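# Build an 8 cm two-rod train without lime rods

## Task

Using exactly two rods, neither of them lime, lay out a straight end-to-end train whose total length equals the green rod's length (8 cm). Colour gives length in cm: blue 1, magenta 2, grey 3, orange 4, lime 5, purple 6, red 7, green 8, pink 9, turquoise 10. Both rods must lie flat with their ends touching or nearly touching. No second train may exist, and every rod outside the train must sit at least one rod-width away from it. The train must stay put on its own, without the robot holding it. At the end, open the grippers and move the arms away.

## Robot and tools

Robot: two arms, left_arm and right_arm, each ending in a two-finger parallel gripper. All poses use a single scene frame: origin on the table surface midway between the arms, +x pointing out across the table, +z up, and left_arm sitting toward +y. The arm names do not correspond to sides of any camera image. Positions are in metres; orientations are quaternions written w first (qw, qx, qy, qz). The gripper's fingers extend along its own +z and close along its own y. The reported end-effector point lies between the finger pads, roughly 1 cm short of the fingertips. Reported hand positions can be somewhat wrong, worse when reaching far, and arms usually settle a centimetre or so below the commanded height.

Row format (used by both moving tools): a flat list of 16 numbers, always covering both arms even if only one moves: left x, y, z, qw, qx, qy, qz, opening, then right x, y, z, qw, qx, qy, qz, opening. x, y, z and the quaternion are an absolute target pose in the scene frame, not an offset. Opening ranges from -1 (closed) to +1 (fully open, 0.094 m). To hold something, command an opening roughly 0.03 under the current grip_measured; a smaller gap grips more softly. To keep an arm still, resend exactly the pose from the last result before it stopped, with the opening it should keep; to keep an orientation, repeat the same target quaternion rather than copying a drifted reading.

execute_actions: argument actions is a list holding one item or none. An empty list returns the present state without moving. An action item has rows (1 to 15 rows of 16 numbers) and optional steps (up to 15, default 15); each row lasts one control step of 1/30 s and the final row repeats to fill the remaining steps. A wait item has only steps (up to 300), counted from the previous result, including reply time. Optional pictures (true/false) chooses whether camera images come back. A call is rejected, sending nothing, if any target lies over 0.6 m from that arm's last reported position along any gripper axis. Each control step, the command is clamped to within 70 mm and 16 degrees of the measured pose, so long moves need several actions; after an action the arm only continues to its last clamped pose.

move: target is one 16-number row (absolute poses as above); speed is the path's top speed in m/s, 0.002 to 0.5, default 0.25 (turning up to twice that in rad/s). Both grippers travel straight lines that finish together, lasting 0.5 to 10 s; longer paths are cut off at 10 s. Openings are applied when the move starts. Paths ignore obstacles and the other arm. Faster contact means harder impact, and aiming past a contact point presses harder. The result adds a move: line stating the outcome (done, off_target, moving, held, fault) and active limits, plus each gripper's remaining distance to target. limits=paced means the pose got clipped; limits=held means a safety check blocked steps, after which the arm may jump faster than speed.

wait: seconds from 0 to 10; the robot receives nothing new meanwhile.

zoom_image: camera is one of cam_high, cam_low, cam_left_wrist, cam_right_wrist (all 504x504); region is [x0, y0, x1, y1] in image pixels from the top-left corner, no larger than 504 by 504. Gives a finer view of the latest image.

finished_scene: scene is the current scene's number; ends it irreversibly and reports success.

Result lines: the state line lists each gripper's position and quaternion for left_arm | right_arm. grip_measured is the fingers' actual opening on the command scale (each gripper may be off by up to about 1 mm). "pose unreachable" means the clearance check altered or blocked an arm's command; HELD marks steps where this happened. "Hand target" shows where the controller is currently driving each gripper. FAULT lines report an arm stop; MOTOR HOT warns at 85 °C, and at 100 °C an OVER-TEMPERATURE FAULT makes that arm drop its load and sag, so avoid holding objects for long while thinking.

Joint limits (rad): waist ±2.880, shoulder 0 to 3.142, elbow 0 to 3.019, wrist pitch -1.693 to 1.571, wrist yaw ±1.571, wrist roll ±2.094. Camera calibration data (intrinsics and world-to-camera transforms) is supplied for locating rods in images; fixed cameras may be off by a couple of degrees and millimetres.

Suggested order: look and zoom to identify rod colours and positions; pick two non-lime rods summing to 8 cm (e.g. purple+magenta, red+blue, orange+orange, grey+... etc.); grasp each from above, place them flat and collinear with ends meeting, clear of other rods; release, lift away, confirm they stay, then call finished_scene.

Avoid: dropping rods, knocking anything off the table, fast impacts or hard pressing, arms colliding or pushing each other, and leaving the train dependent on a gripper. Occasional external tugs on held parts or pushes on loose ones can occur.

Each tool is called after "Emit:" by a JSON object that holds its "api" and its "payload", one argument or row to a line.

## Session

Emit:
{"api": "execute_actions", "payload": {
  "actions": []
}}

Emit:
{"api": "zoom_image", "payload": {
  "camera": "cam_high",
  "region": [60, 160, 310, 410]
}}

Scene clock: 0.00 s of 5100.00 s.
left_arm: end_effector_position=(+0.5845, +0.8920, +0.1727) grip_measured=+1.000 end_effector_quat_wxyz=(+0.637, +0.142, +0.758, -0.022) | right_arm: end_effector_position=(+0.5809, +0.0580, +0.3515) grip_measured=+1.000 end_effector_quat_wxyz=(+0.676, -0.583, +0.350, -0.282)
Joint positions: left_arm=[ 0.843  2.177  1.732 -0.027  1.143  0.584  0.094] | right_arm=[ 0.632  1.691  1.245  0.52  -0.038 -1.422  0.094]
Joint velocities: left_arm=[-0.005 -0.005  0.002 -0.007 -0.022 -0.095  0.   ] | right_arm=[-0.005 -0.005  0.002  0.012 -0.066 -0.007  0.   ]
Hand target (left_arm): +0.588, +0.897, +0.189; +0.642, +0.151, +0.751, -0.010
Hand target (right_arm): +0.583, +0.059, +0.381; +0.692, -0.567, +0.340, -0.289
camera_calibration (this result's frames):
cam_left_wrist: T_world_to_cam=[[-0.252972, -0.954362, -0.158743, 1.02191], [-0.685685, 0.292615, -0.666493, 0.261064], [0.682526, -0.0597564, -0.728415, -0.0956574], [0, 0, 0, 1]] pos_world=[0.502811, 0.893164, 0.26654]
cam_right_wrist: T_world_to_cam=[[0.0259417, -0.159638, 0.986835, -0.354961], [0.0157108, -0.98698, -0.160074, 0.110009], [0.99954, 0.0196565, -0.0230959, -0.45524], [0, 0, 0, 1]] pos_world=[0.46251, 0.0608599, 0.357383]

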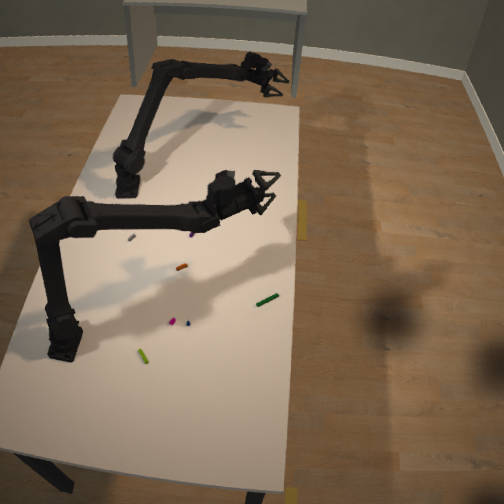

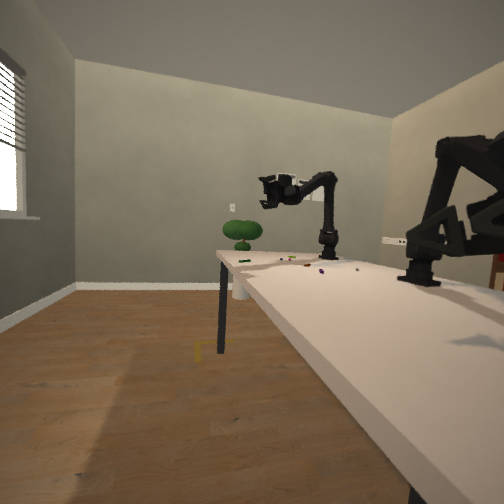

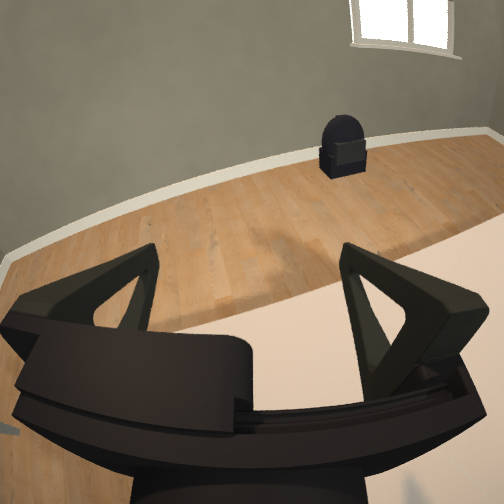

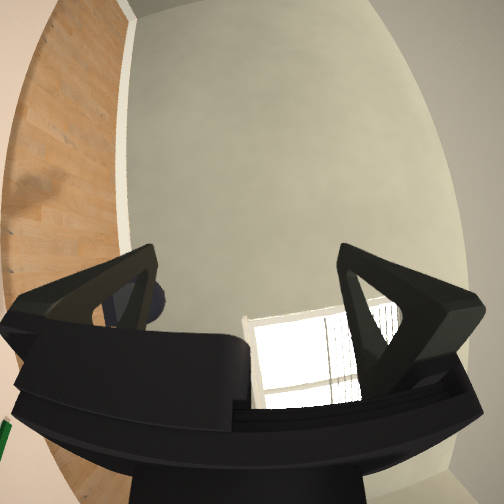

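Region (60, 160, 310, 410) of cam_high's 504x504 image, scaled by 2.016, with more detail than that image has.

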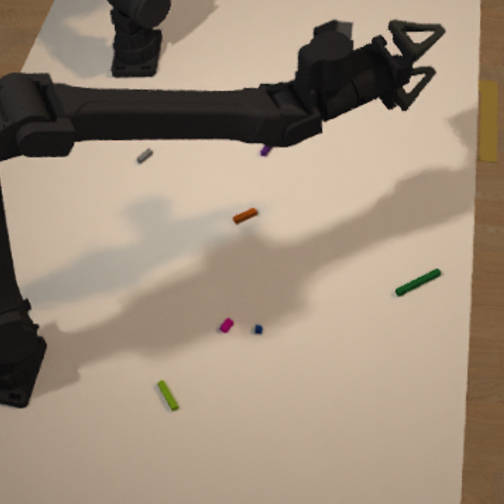

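Emit:
{"api": "move", "payload": {
  "target": [0.5845,0.892,0.1727,0.637,0.142,0.758,-0.022,1,0.30,-0.25,0.2,0,0.707,0.707,0,0],
  "speed": 0.4
}}

Emit:
{"api": "zoom_image", "payload": {
  "camera": "cam_high",
  "region": [140, 180, 260, 300]
}}

Scene clock: 14.97 s of 5100.00 s.
left_arm: end_effector_position=(+0.5845, +0.8920, +0.1727) grip_measured=+1.000 end_effector_quat_wxyz=(+0.637, +0.142, +0.758, -0.022) | right_arm: end_effector_position=(+0.4214, -0.1026, +0.2476) grip_measured=+0.002 end_effector_quat_wxyz=(-0.662, +0.736, +0.051, +0.136)
Joint positions: left_arm=[ 0.843  2.177  1.732 -0.027  1.143  0.584  0.094] | right_arm=[ 0.233  1.458  0.803  0.393 -1.227 -2.089  0.047]
Joint velocities: left_arm=[ 0.005 -0.005  0.002 -0.017  0.037  0.022  0.   ] | right_arm=[ 0.005  0.015 -0.012  0.012 -0.037  0.037 -0.001]
Hand target (left_arm): +0.585, +0.892, +0.173; +0.637, +0.142, +0.758, -0.022
Hand target (right_arm): +0.422, -0.099, +0.251; -0.662, +0.735, +0.054, +0.137
Off the commanded pose (left_arm): 0.000 m, 0 deg.
Off the commanded pose (right_arm): 0.197 m, 112 deg; position and orientation clipped at the last step of the last action.
After step 90, 8.07 s passed at rest.
move: held (right_arm); limits=paced,held; held on 55 of 117 steps (right_arm), including the last (right_arm)
pose unreachable (right arm): on one or more control steps of this call this arm could not follow its commanded pose, so it was not sent that pose on those steps. On the call's last step it was still not sent that pose. It may still have moved: this result reports where it is.
cause: the commanded pose would bring two parts of the arm too close to each other (its wrist (the part past joint 4) and its wrist camera, with joints 5 (wrist yaw) and 6 (wrist roll) between them).
camera_calibration (this result's frames):
cam_left_wrist: T_world_to_cam=[[-0.252972, -0.954362, -0.158743, 1.02191], [-0.685685, 0.292615, -0.666493, 0.261064], [0.682526, -0.0597564, -0.728415, -0.0956574], [0, 0, 0, 1]] pos_world=[0.502811, 0.893164, 0.26654]
cam_right_wrist: T_world_to_cam=[[-0.256599, 0.11823, 0.959259, -0.119528], [0.699654, -0.662011, 0.268749, -0.423713], [0.666814, 0.74011, 0.0871515, -0.108234], [0, 0, 0, 1]] pos_world=[0.337953, -0.186265, 0.237963]

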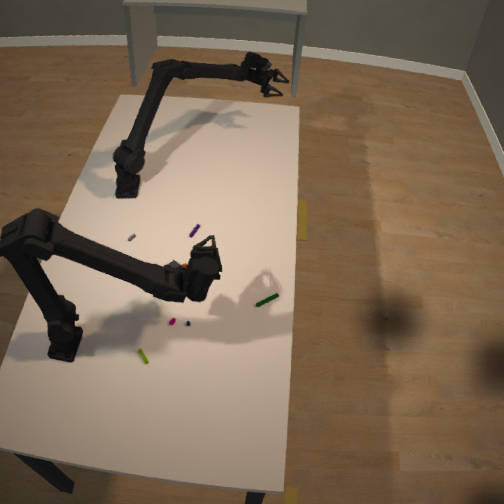

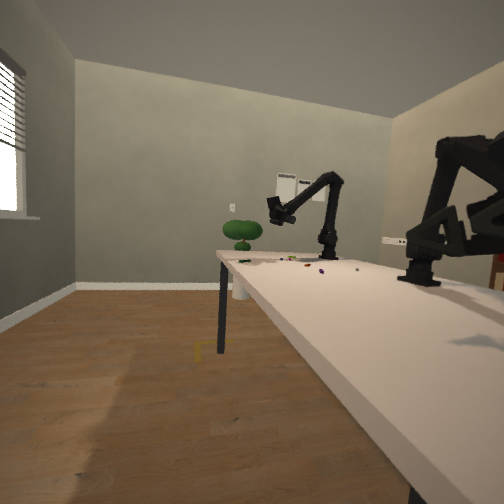

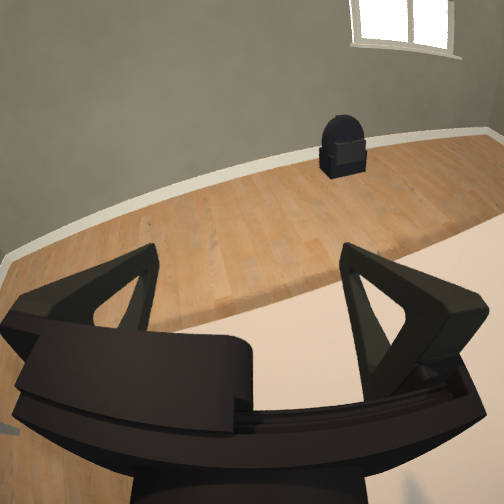

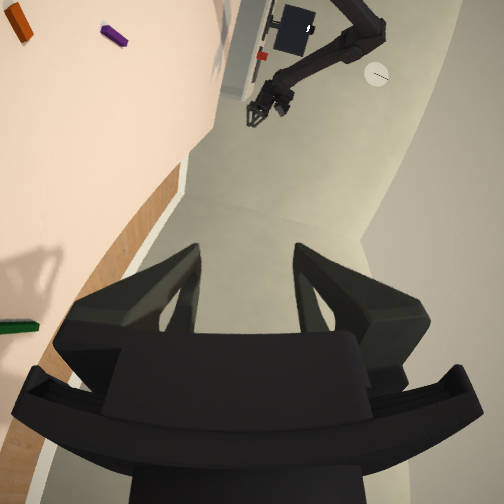

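Region (140, 180, 260, 300) of cam_high's 504x504 image, scaled by 4.200, with more detail than that image has.

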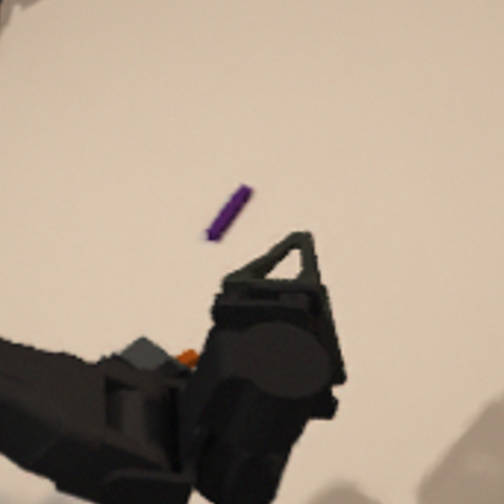

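Emit:
{"api": "move", "payload": {
  "target": [0.5845,0.892,0.1727,0.637,0.142,0.758,-0.022,1,0.45,-0.1,0.3,0.676,-0.583,0.35,-0.282,0],
  "speed": 0.4
}}

Emit:
{"api": "move", "payload": {
  "target": [0.5845,0.892,0.1727,0.637,0.142,0.758,-0.022,1,0.30,-0.25,0.18,0,-0.5,0.866,0,0],
  "speed": 0.4
}}

Scene clock: 26.20 s of 5100.00 s.
left_arm: end_effector_position=(+0.5845, +0.8920, +0.1727) grip_measured=+1.000 end_effector_quat_wxyz=(+0.637, +0.142, +0.758, -0.022) | right_arm: end_effector_position=(+0.4500, -0.1050, +0.2912) grip_measured=+0.002 end_effector_quat_wxyz=(+0.670, -0.588, +0.353, -0.283)
Joint positions: left_arm=[ 0.843  2.177  1.732 -0.027  1.143  0.584  0.094] | right_arm=[ 0.464  1.296  0.627  0.729 -0.2   -1.418  0.047]
Joint velocities: left_arm=[ 0.005 -0.015  0.007 -0.002  0.081  0.007  0.   ] | right_arm=[-0.005 -0.005 -0.017 -0.007  0.007  0.037 -0.001]
Hand target (left_arm): +0.584, +0.892, +0.173; +0.637, +0.142, +0.758, -0.022
Hand target (right_arm): +0.448, -0.103, +0.302; +0.677, -0.582, +0.353, -0.280
Off the commanded pose (left_arm): 0.000 m, 0 deg.
Off the commanded pose (right_arm): 0.010 m, 1 deg.
After step 90, 6.53 s passed at rest.
move: done
camera_calibration (this result's frames):
cam_left_wrist: T_world_to_cam=[[-0.252972, -0.954362, -0.158743, 1.02191], [-0.685685, 0.292615, -0.666493, 0.261064], [0.682526, -0.0597564, -0.728415, -0.0956574], [0, 0, 0, 1]] pos_world=[0.502811, 0.893164, 0.26654]
cam_right_wrist: T_world_to_cam=[[0.0332011, -0.146697, 0.988624, -0.320598], [0.00865745, -0.98909, -0.147057, -0.0592994], [0.999411, 0.0134414, -0.0315688, -0.320702], [0, 0, 0, 1]] pos_world=[0.33167, -0.101373, 0.298106]

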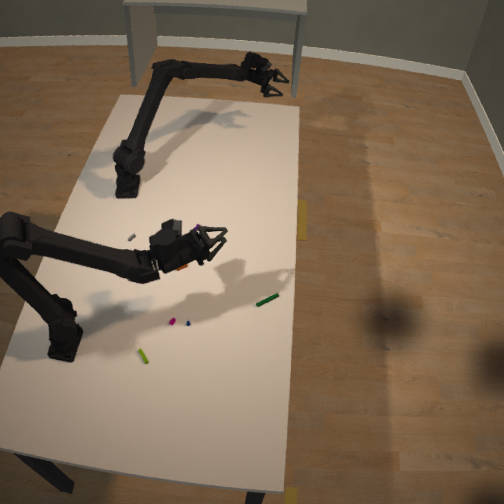

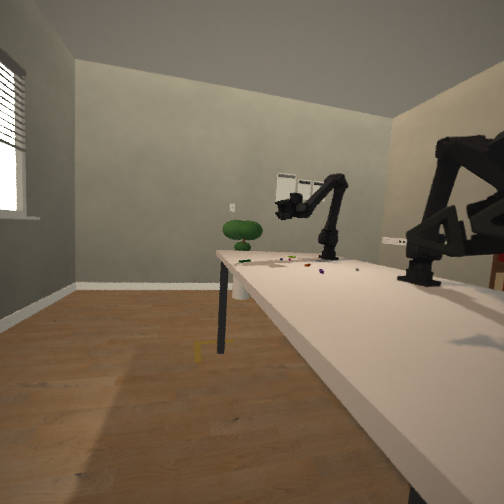

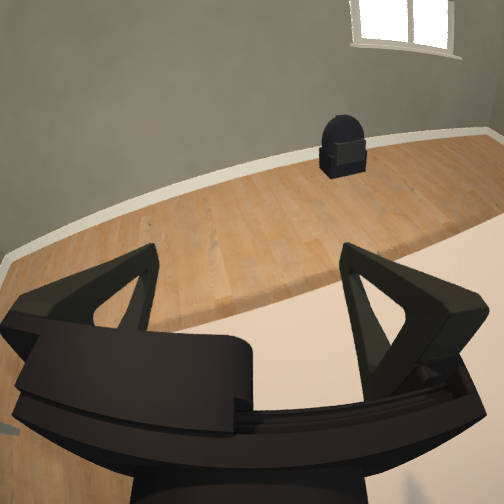

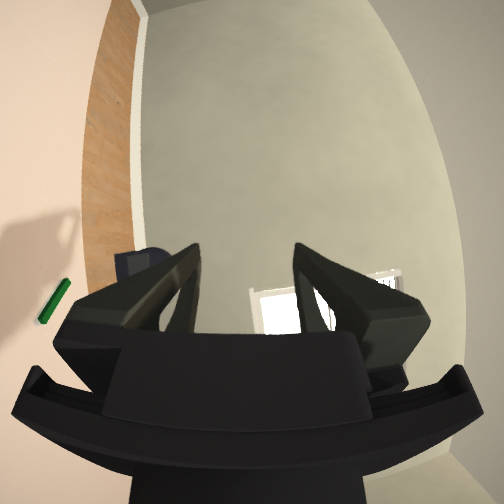

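Scene clock: 29.00 s of 5100.00 s.
left_arm: end_effector_position=(+0.5845, +0.8920, +0.1727) grip_measured=+1.000 end_effector_quat_wxyz=(+0.637, +0.142, +0.758, -0.022) | right_arm: end_effector_position=(+0.2840, -0.2512, +0.1546) grip_measured=+0.002 end_effector_quat_wxyz=(-0.022, -0.519, +0.855, -0.003)
Joint positions: left_arm=[ 0.843  2.177  1.732 -0.027  1.143  0.584  0.094] | right_arm=[ 0.378  1.233  0.941 -1.32   0.014 -0.748  0.047]
Joint velocities: left_arm=[ 0.005 -0.015  0.012  0.002  0.037  0.037  0.   ] | right_arm=[-0.005 -0.024  0.007 -0.007 -0.081  0.037 -0.001]
Hand target (left_arm): +0.585, +0.892, +0.173; +0.637, +0.142, +0.758, -0.022
Hand target (right_arm): +0.301, -0.247, +0.175; -0.001, -0.510, +0.860, -0.005
Off the commanded pose (left_arm): 0.000 m, 0 deg.
Off the commanded pose (right_arm): 0.030 m, 4 deg.
move: off_target (right_arm)
camera_calibration (this result's frames):
cam_left_wrist: T_world_to_cam=[[-0.252972, -0.954362, -0.158743, 1.02191], [-0.685685, 0.292615, -0.666493, 0.261064], [0.682526, -0.0597564, -0.728415, -0.0956574], [0, 0, 0, 1]] pos_world=[0.502811, 0.893164, 0.26654]
cam_right_wrist: T_world_to_cam=[[0.887926, -0.459678, -0.0168545, -0.367384], [-0.353054, -0.70454, 0.61561, -0.166296], [-0.294857, -0.540666, -0.787871, 0.188102], [0, 0, 0, 1]] pos_world=[0.322961, -0.18434, 0.244381]

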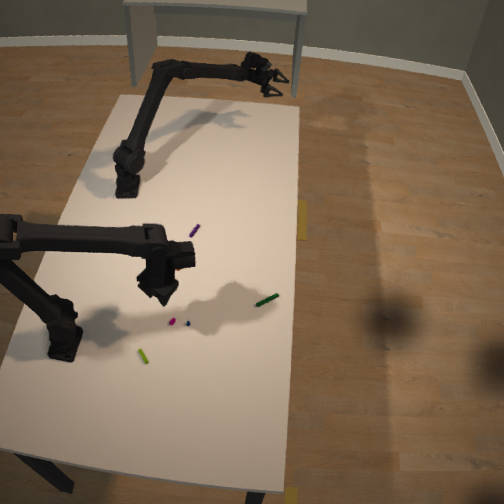

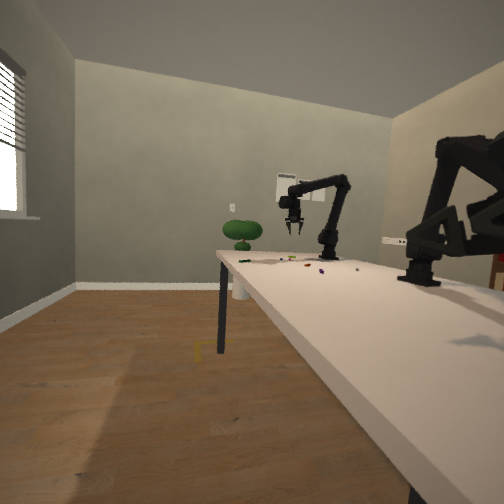

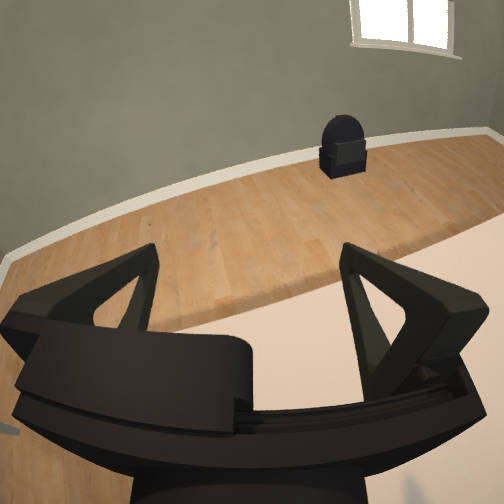

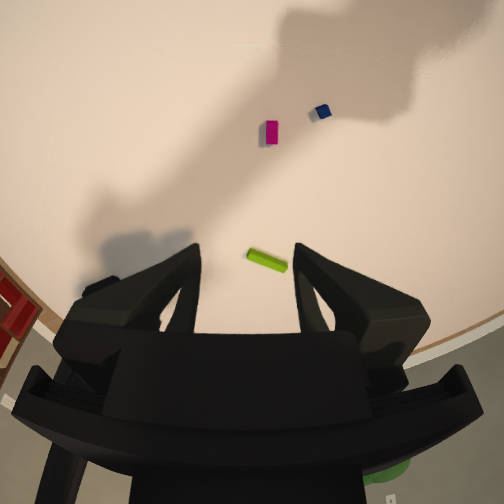

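Emit:
{"api": "move", "payload": {
  "target": [0.5845,0.892,0.1727,0.637,0.142,0.758,-0.022,1,0.316,-0.237,0.03,0,-0.5,0.866,0,-0.3],
  "speed": 0.2
}}

Scene clock: 40.23 s of 5100.00 s.
left_arm: end_effector_position=(+0.5845, +0.8920, +0.1727) grip_measured=+1.000 end_effector_quat_wxyz=(+0.637, +0.142, +0.758, -0.022) | right_arm: end_effector_position=(+0.3107, -0.2398, +0.0286) grip_measured=-0.298 end_effector_quat_wxyz=(-0.012, -0.506, +0.863, +0.000)
Joint positions: left_arm=[ 0.843  2.177  1.732 -0.027  1.143  0.584  0.094] | right_arm=[ 0.378  1.475  0.797 -0.916  0.004 -0.717  0.033]
Joint velocities: left_arm=[ 0.005 -0.005 -0.037 -0.017  0.037  0.007  0.   ] | right_arm=[-0.015 -0.005 -0.007  0.007  0.007  0.007  0.   ]
Hand target (left_arm): +0.584, +0.892, +0.173; +0.637, +0.142, +0.758, -0.022
Hand target (right_arm): +0.317, -0.237, +0.031; -0.000, -0.500, +0.866, -0.000
Off the commanded pose (left_arm): 0.000 m, 0 deg.
Off the commanded pose (right_arm): 0.006 m, 2 deg.
After step 90, 7.20 s passed at rest.
move: done
camera_calibration (this result's frames):
cam_left_wrist: T_world_to_cam=[[-0.252972, -0.954362, -0.158743, 1.02191], [-0.685685, 0.292615, -0.666493, 0.261064], [0.682526, -0.0597564, -0.728415, -0.0956574], [0, 0, 0, 1]] pos_world=[0.502811, 0.893164, 0.26654]
cam_right_wrist: T_world_to_cam=[[0.873341, -0.486965, -0.01183, -0.390091], [-0.383467, -0.702293, 0.599781, -0.0607402], [-0.300381, -0.519277, -0.800077, 0.110074], [0, 0, 0, 1]] pos_world=[0.350455, -0.175459, 0.119884]

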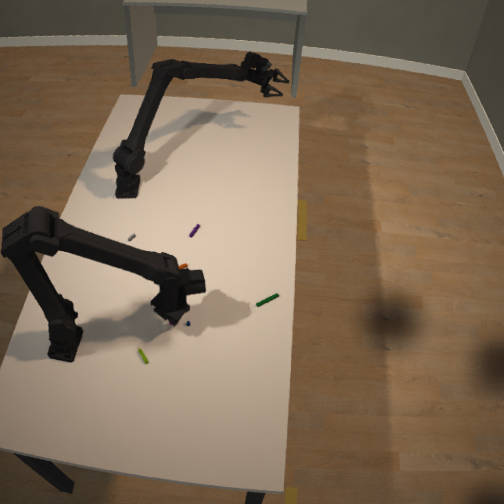

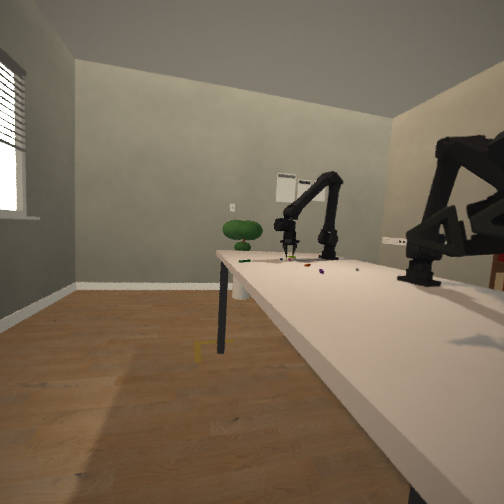

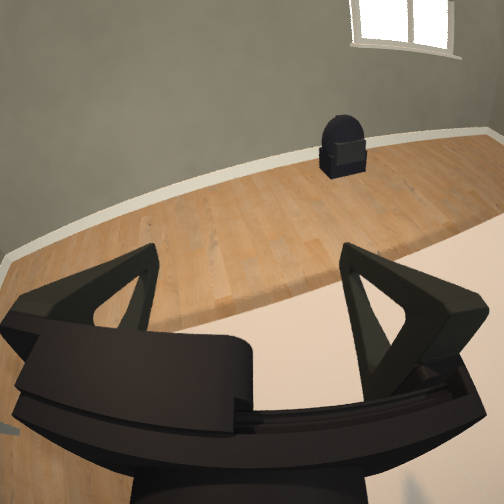

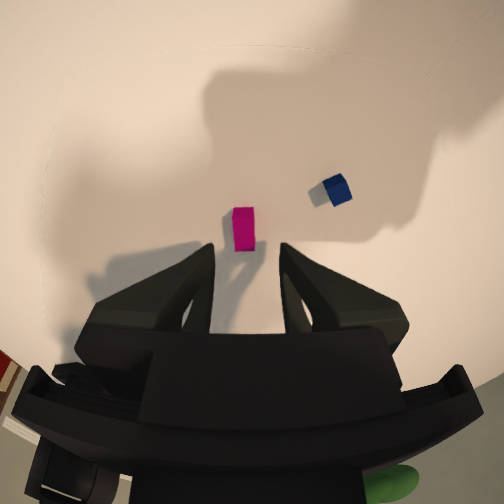

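Emit:
{"api": "move", "payload": {
  "target": [0.5845,0.892,0.1727,0.637,0.142,0.758,-0.022,1,0.314,-0.237,0.014,0,-0.5,0.866,0,-0.3],
  "speed": 0.04
}}

Emit:
{"api": "move", "payload": {
  "target": [0.5845,0.892,0.1727,0.637,0.142,0.758,-0.022,1,0.314,-0.237,0.014,0,-0.5,0.866,0,-0.83]
}}

Emit:
{"api": "move", "payload": {
  "target": [0.5845,0.892,0.1727,0.637,0.142,0.758,-0.022,1,0.32,-0.22,0.13,0,-0.5,0.866,0,-0.83],
  "speed": 0.2
}}

Emit:
{"api": "move", "payload": {
  "target": [0.5845,0.892,0.1727,0.637,0.142,0.758,-0.022,1,0.29,0.085,0.10,0,-0.5,0.866,0,-0.83],
  "speed": 0.3
}}

Scene clock: 52.70 s of 5100.00 s.
left_arm: end_effector_position=(+0.5845, +0.8920, +0.1727) grip_measured=+1.000 end_effector_quat_wxyz=(+0.637, +0.142, +0.758, -0.022) | right_arm: end_effector_position=(+0.3111, -0.2396, +0.0170) grip_measured=-0.298 end_effector_quat_wxyz=(-0.004, -0.504, +0.864, -0.001)
Joint positions: left_arm=[ 0.843  2.177  1.732 -0.027  1.143  0.584  0.094] | right_arm=[ 0.378  1.49   0.774 -0.862  0.003 -0.714  0.033]
Joint velocities: left_arm=[-0.005 -0.005 -0.007  0.017 -0.037 -0.007  0.   ] | right_arm=[-0.005  0.005 -0.012  0.002  0.007 -0.007 -0.001]
Hand target (left_arm): +0.585, +0.892, +0.173; +0.637, +0.142, +0.758, -0.022
Hand target (right_arm): +0.314, -0.237, +0.014; -0.000, -0.500, +0.866, +0.000
Off the commanded pose (left_arm): 0.000 m, 0 deg.
Off the commanded pose (right_arm): 0.005 m, 1 deg.
After step 90, 8.70 s passed at rest.
move: done
camera_calibration (this result's frames):
cam_left_wrist: T_world_to_cam=[[-0.252972, -0.954362, -0.158743, 1.02191], [-0.685685, 0.292615, -0.666493, 0.261064], [0.682526, -0.0597564, -0.728415, -0.0956574], [0, 0, 0, 1]] pos_world=[0.502811, 0.893164, 0.26654]
cam_right_wrist: T_world_to_cam=[[0.871949, -0.489595, -0.0012896, -0.390833], [-0.394743, -0.704575, 0.589704, -0.0504133], [-0.289625, -0.513683, -0.807618, 0.0992037], [0, 0, 0, 1]] pos_world=[0.349618, -0.175911, 0.109344]

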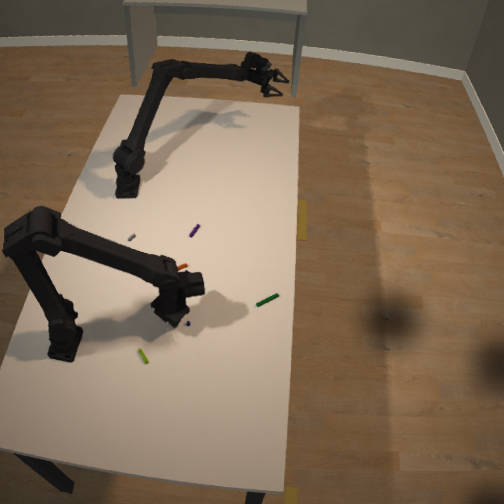

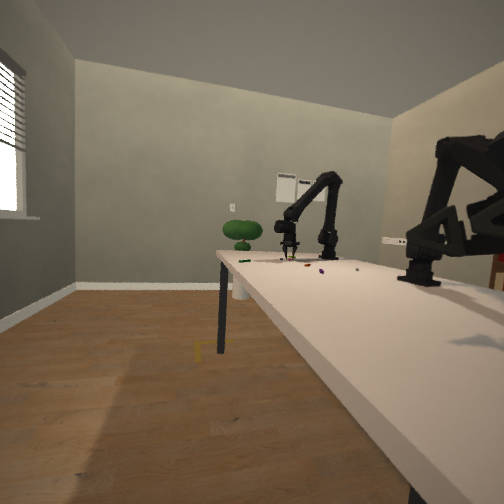

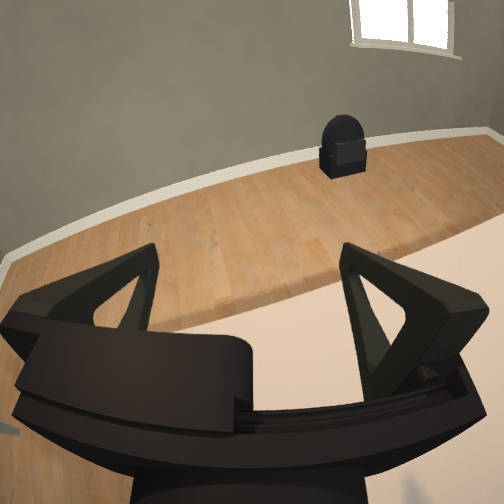

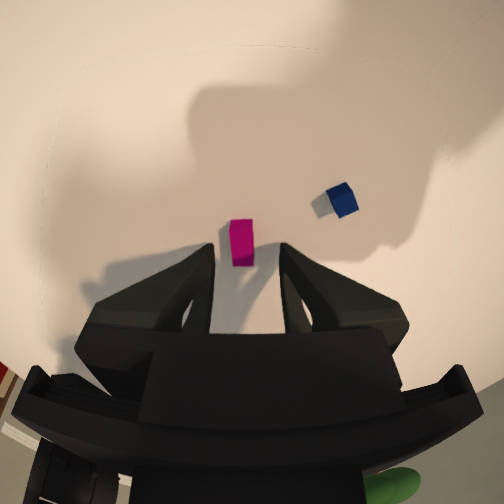

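Scene clock: 53.40 s of 5100.00 s.
left_arm: end_effector_position=(+0.5845, +0.8920, +0.1727) grip_measured=+1.000 end_effector_quat_wxyz=(+0.637, +0.142, +0.758, -0.022) | right_arm: end_effector_position=(+0.3111, -0.2396, +0.0170) grip_measured=-0.805 end_effector_quat_wxyz=(-0.004, -0.504, +0.864, -0.001)
Joint positions: left_arm=[ 0.843  2.177  1.732 -0.027  1.143  0.584  0.094] | right_arm=[ 0.378  1.49   0.774 -0.862  0.003 -0.714  0.009]
Joint velocities: left_arm=[-0.015 -0.005 -0.002  0.007  0.022 -0.037  0.   ] | right_arm=[-0.015 -0.005 -0.012  0.002  0.051  0.022  0.001]
Hand target (left_arm): +0.584, +0.892, +0.173; +0.637, +0.142, +0.758, -0.022
Hand target (right_arm): +0.314, -0.237, +0.014; -0.000, -0.500, +0.866, +0.000
Off the commanded pose (left_arm): 0.000 m, 0 deg.
Off the commanded pose (right_arm): 0.005 m, 1 deg.
move: done
camera_calibration (this result's frames):
cam_left_wrist: T_world_to_cam=[[-0.252972, -0.954362, -0.158743, 1.02191], [-0.685685, 0.292615, -0.666493, 0.261064], [0.682526, -0.0597564, -0.728415, -0.0956574], [0, 0, 0, 1]] pos_world=[0.502811, 0.893164, 0.26654]
cam_right_wrist: T_world_to_cam=[[0.871949, -0.489595, -0.0012896, -0.390833], [-0.394743, -0.704575, 0.589704, -0.0504133], [-0.289625, -0.513683, -0.807618, 0.0992037], [0, 0, 0, 1]] pos_world=[0.349618, -0.175911, 0.109344]

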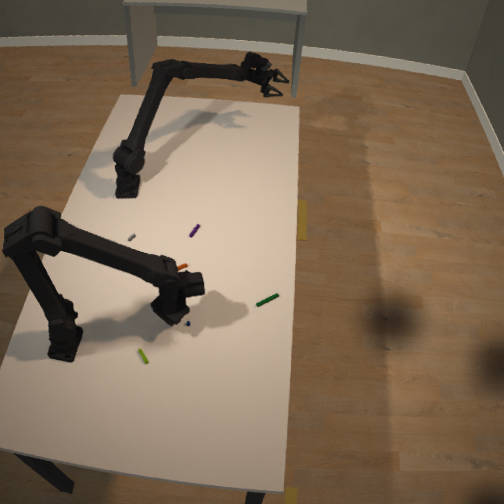

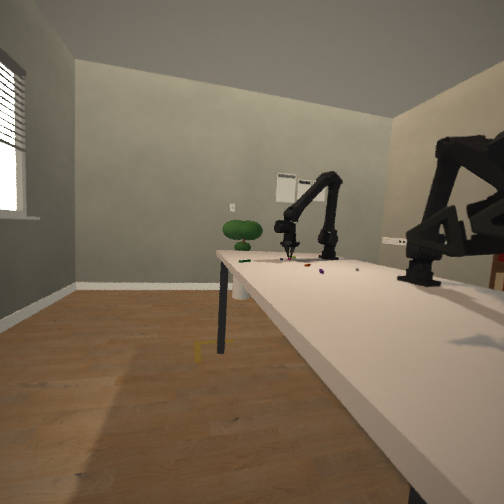

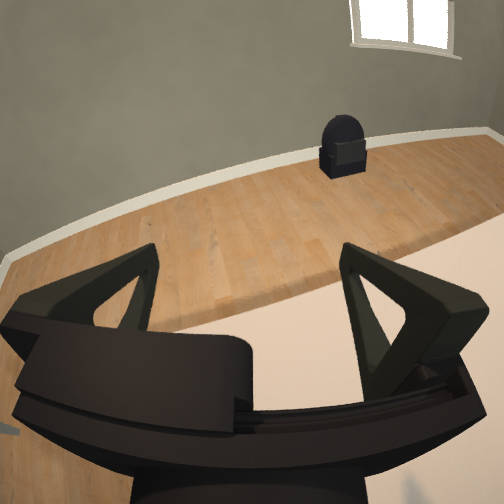

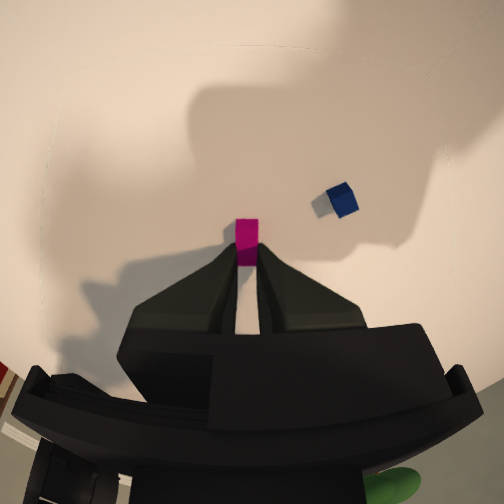

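Scene clock: 54.37 s of 5100.00 s.
left_arm: end_effector_position=(+0.5845, +0.8920, +0.1727) grip_measured=+1.000 end_effector_quat_wxyz=(+0.637, +0.142, +0.758, -0.022) | right_arm: end_effector_position=(+0.3080, -0.2289, +0.1124) grip_measured=-0.805 end_effector_quat_wxyz=(-0.018, -0.502, +0.865, +0.002)
Joint positions: left_arm=[ 0.843  2.177  1.732 -0.027  1.143  0.584  0.094] | right_arm=[ 0.409  1.354  0.931 -1.183  0.001 -0.677  0.009]
Joint velocities: left_arm=[ 0.005  0.005  0.002 -0.002  0.051 -0.007  0.   ] | right_arm=[ 0.005 -0.005 -0.002 -0.002 -0.051 -0.037 -0.   ]
Hand target (left_arm): +0.584, +0.892, +0.173; +0.637, +0.142, +0.758, -0.022
Hand target (right_arm): +0.319, -0.221, +0.130; +0.001, -0.500, +0.866, +0.001
Off the commanded pose (left_arm): 0.000 m, 0 deg.
Off the commanded pose (right_arm): 0.023 m, 2 deg.
move: off_target (right_arm)
camera_calibration (this result's frames):
cam_left_wrist: T_world_to_cam=[[-0.252972, -0.954362, -0.158743, 1.02191], [-0.685685, 0.292615, -0.666493, 0.261064], [0.682526, -0.0597564, -0.728415, -0.0956574], [0, 0, 0, 1]] pos_world=[0.502811, 0.893164, 0.26654]
cam_right_wrist: T_world_to_cam=[[0.868629, -0.495038, -0.0205143, -0.380861], [-0.382977, -0.697117, 0.606099, -0.104081], [-0.314343, -0.518619, -0.795124, 0.185861], [0, 0, 0, 1]] pos_world=[0.34939, -0.164706, 0.203053]

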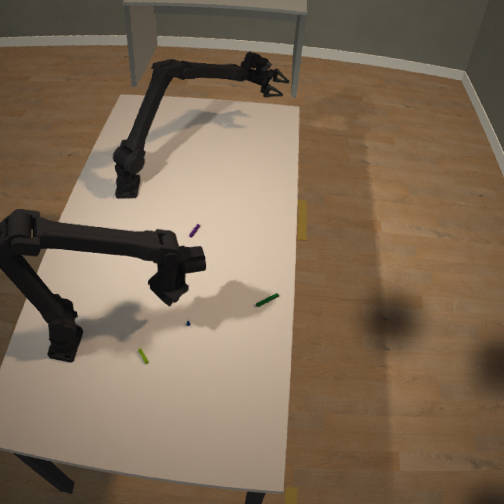

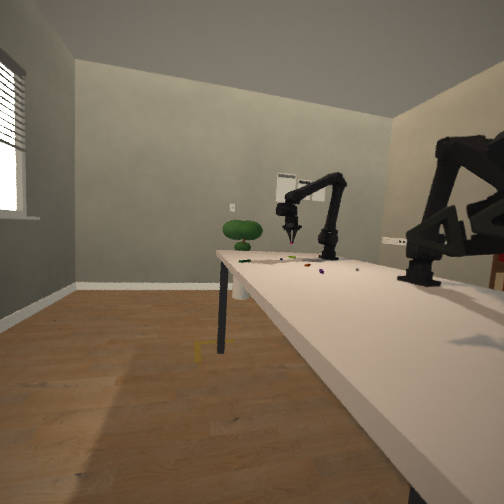

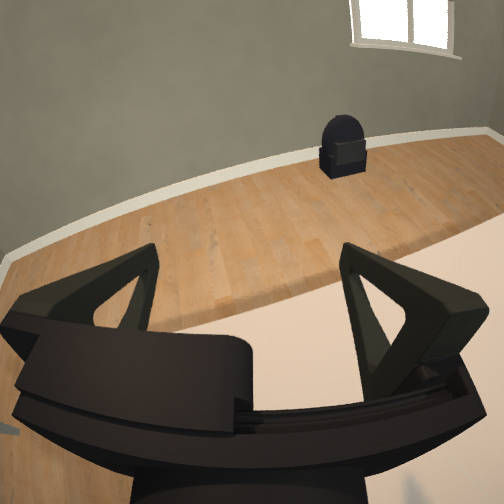

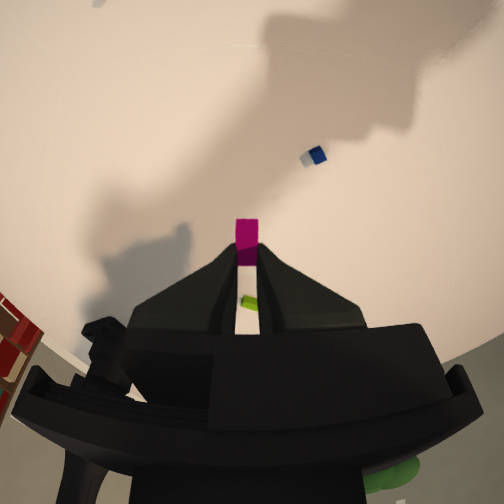

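Scene clock: 56.20 s of 5100.00 s.
left_arm: end_effector_position=(+0.5845, +0.8920, +0.1727) grip_measured=+1.000 end_effector_quat_wxyz=(+0.637, +0.142, +0.758, -0.022) | right_arm: end_effector_position=(+0.2851, +0.0728, +0.0821) grip_measured=-0.805 end_effector_quat_wxyz=(-0.023, -0.504, +0.863, -0.003)
Joint positions: left_arm=[ 0.843  2.177  1.732 -0.027  1.143  0.584  0.094] | right_arm=[ 0.991  1.824  1.414 -1.204 -0.013 -0.101  0.009]
Joint velocities: left_arm=[ 0.005  0.005  0.002 -0.007 -0.022 -0.007  0.   ] | right_arm=[ 0.005 -0.005 -0.017  0.007  0.037 -0.051  0.   ]
Hand target (left_arm): +0.585, +0.892, +0.173; +0.637, +0.142, +0.758, -0.022
Hand target (right_arm): +0.294, +0.086, +0.103; +0.003, -0.500, +0.866, +0.007
Off the commanded pose (left_arm): 0.000 m, 0 deg.
Off the commanded pose (right_arm): 0.022 m, 3 deg.
move: off_target (right_arm); limits=paced
camera_calibration (this result's frames):
cam_left_wrist: T_world_to_cam=[[-0.252972, -0.954362, -0.158743, 1.02191], [-0.685685, 0.292615, -0.666493, 0.261064], [0.682526, -0.0597564, -0.728415, -0.0956574], [0, 0, 0, 1]] pos_world=[0.502811, 0.893164, 0.26654]
cam_right_wrist: T_world_to_cam=[[0.871526, -0.490071, -0.0165413, -0.213772], [-0.376795, -0.690904, 0.616991, 0.112716], [-0.313798, -0.53149, -0.786797, 0.311131], [0, 0, 0, 1]] pos_world=[0.326411, 0.138476, 0.171716]

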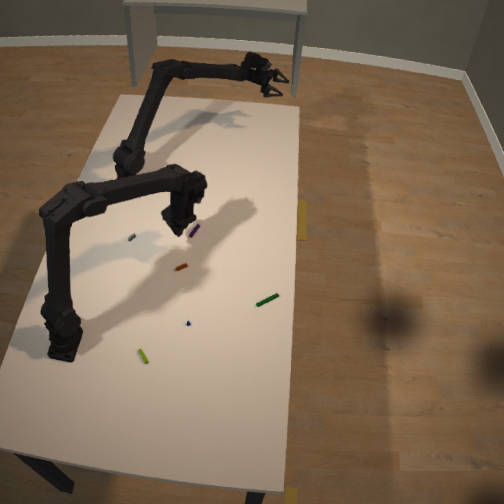

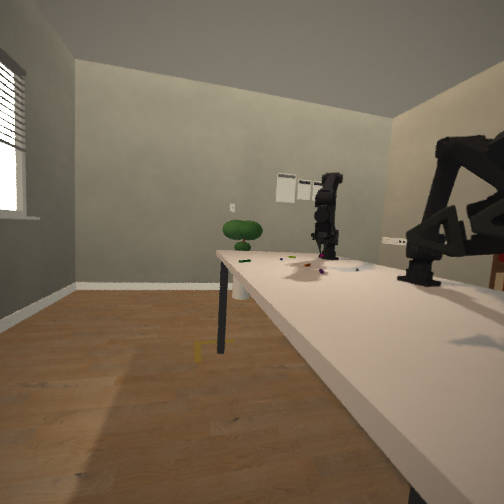

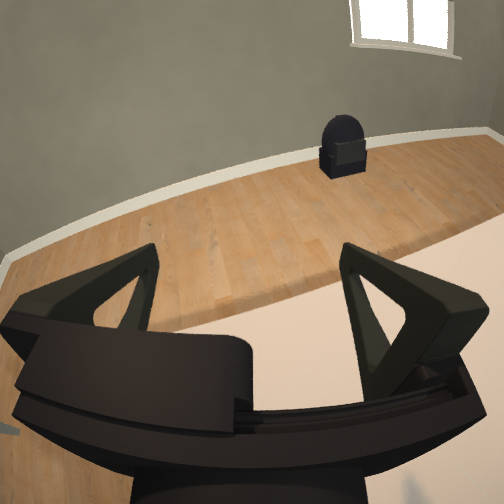

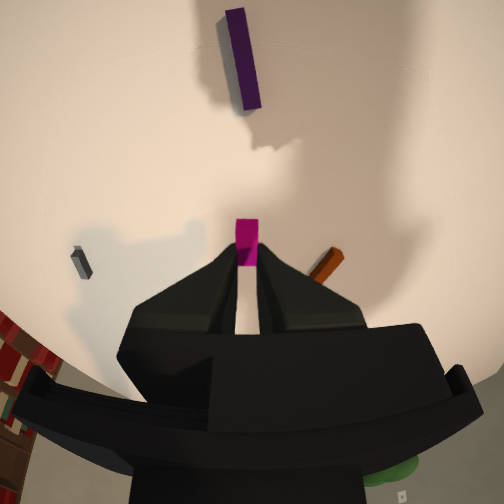

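Emit:
{"api": "move", "payload": {
  "target": [0.5845,0.892,0.1727,0.637,0.142,0.758,-0.022,1,0.311,0.106,0.035,0,-0.574,0.819,0,-0.83],
  "speed": 0.1
}}

Scene clock: 64.87 s of 5100.00 s.
left_arm: end_effector_position=(+0.5845, +0.8920, +0.1727) grip_measured=+1.000 end_effector_quat_wxyz=(+0.637, +0.142, +0.758, -0.022) | right_arm: end_effector_position=(+0.2958, +0.0845, +0.0239) grip_measured=-0.805 end_effector_quat_wxyz=(-0.028, -0.567, +0.823, -0.009)
Joint positions: left_arm=[ 0.843  2.177  1.732 -0.027  1.143  0.584  0.094] | right_arm=[ 0.991  1.938  1.417 -1.109 -0.002 -0.251  0.009]
Joint velocities: left_arm=[-0.005  0.005 -0.017 -0.002  0.081 -0.051  0.   ] | right_arm=[-0.005 -0.015  0.007 -0.002 -0.081 -0.095 -0.001]
Hand target (left_arm): +0.585, +0.892, +0.173; +0.637, +0.142, +0.758, -0.022
Hand target (right_arm): +0.311, +0.105, +0.037; +0.000, -0.573, +0.819, -0.000
Off the commanded pose (left_arm): 0.000 m, 0 deg.
Off the commanded pose (right_arm): 0.029 m, 4 deg.
After step 90, 4.40 s passed at rest.
move: off_target (right_arm)
camera_calibration (this result's frames):
cam_left_wrist: T_world_to_cam=[[-0.252972, -0.954362, -0.158743, 1.02191], [-0.685685, 0.292615, -0.666493, 0.261064], [0.682526, -0.0597564, -0.728415, -0.0956574], [0, 0, 0, 1]] pos_world=[0.502811, 0.893164, 0.26654]
cam_right_wrist: T_world_to_cam=[[0.934881, -0.354625, -0.0154156, -0.248513], [-0.266732, -0.730501, 0.628668, 0.131245], [-0.234203, -0.583618, -0.777521, 0.255578], [0, 0, 0, 1]] pos_world=[0.327195, 0.156905, 0.112377]

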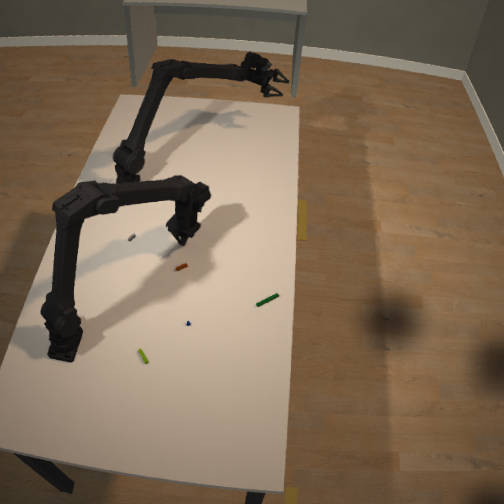

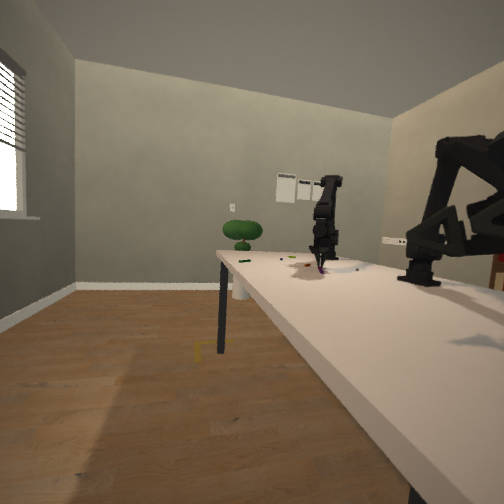

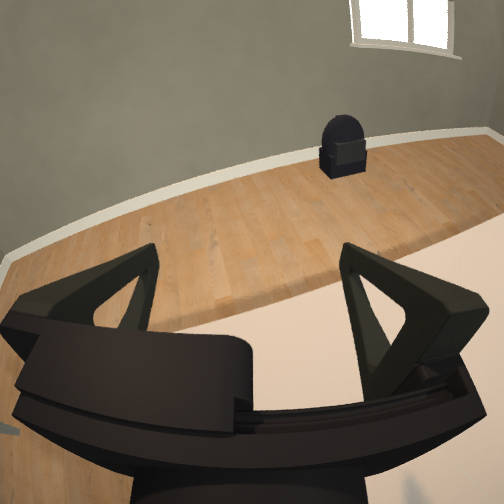

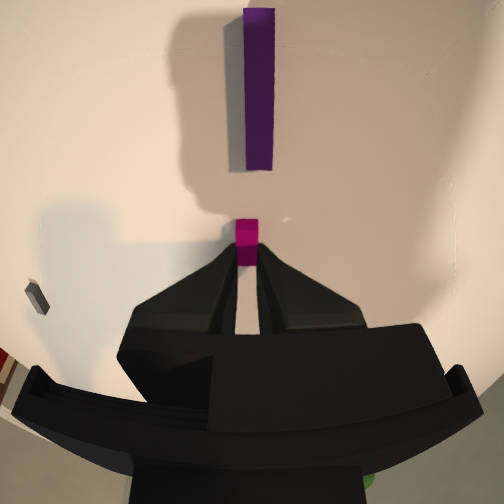

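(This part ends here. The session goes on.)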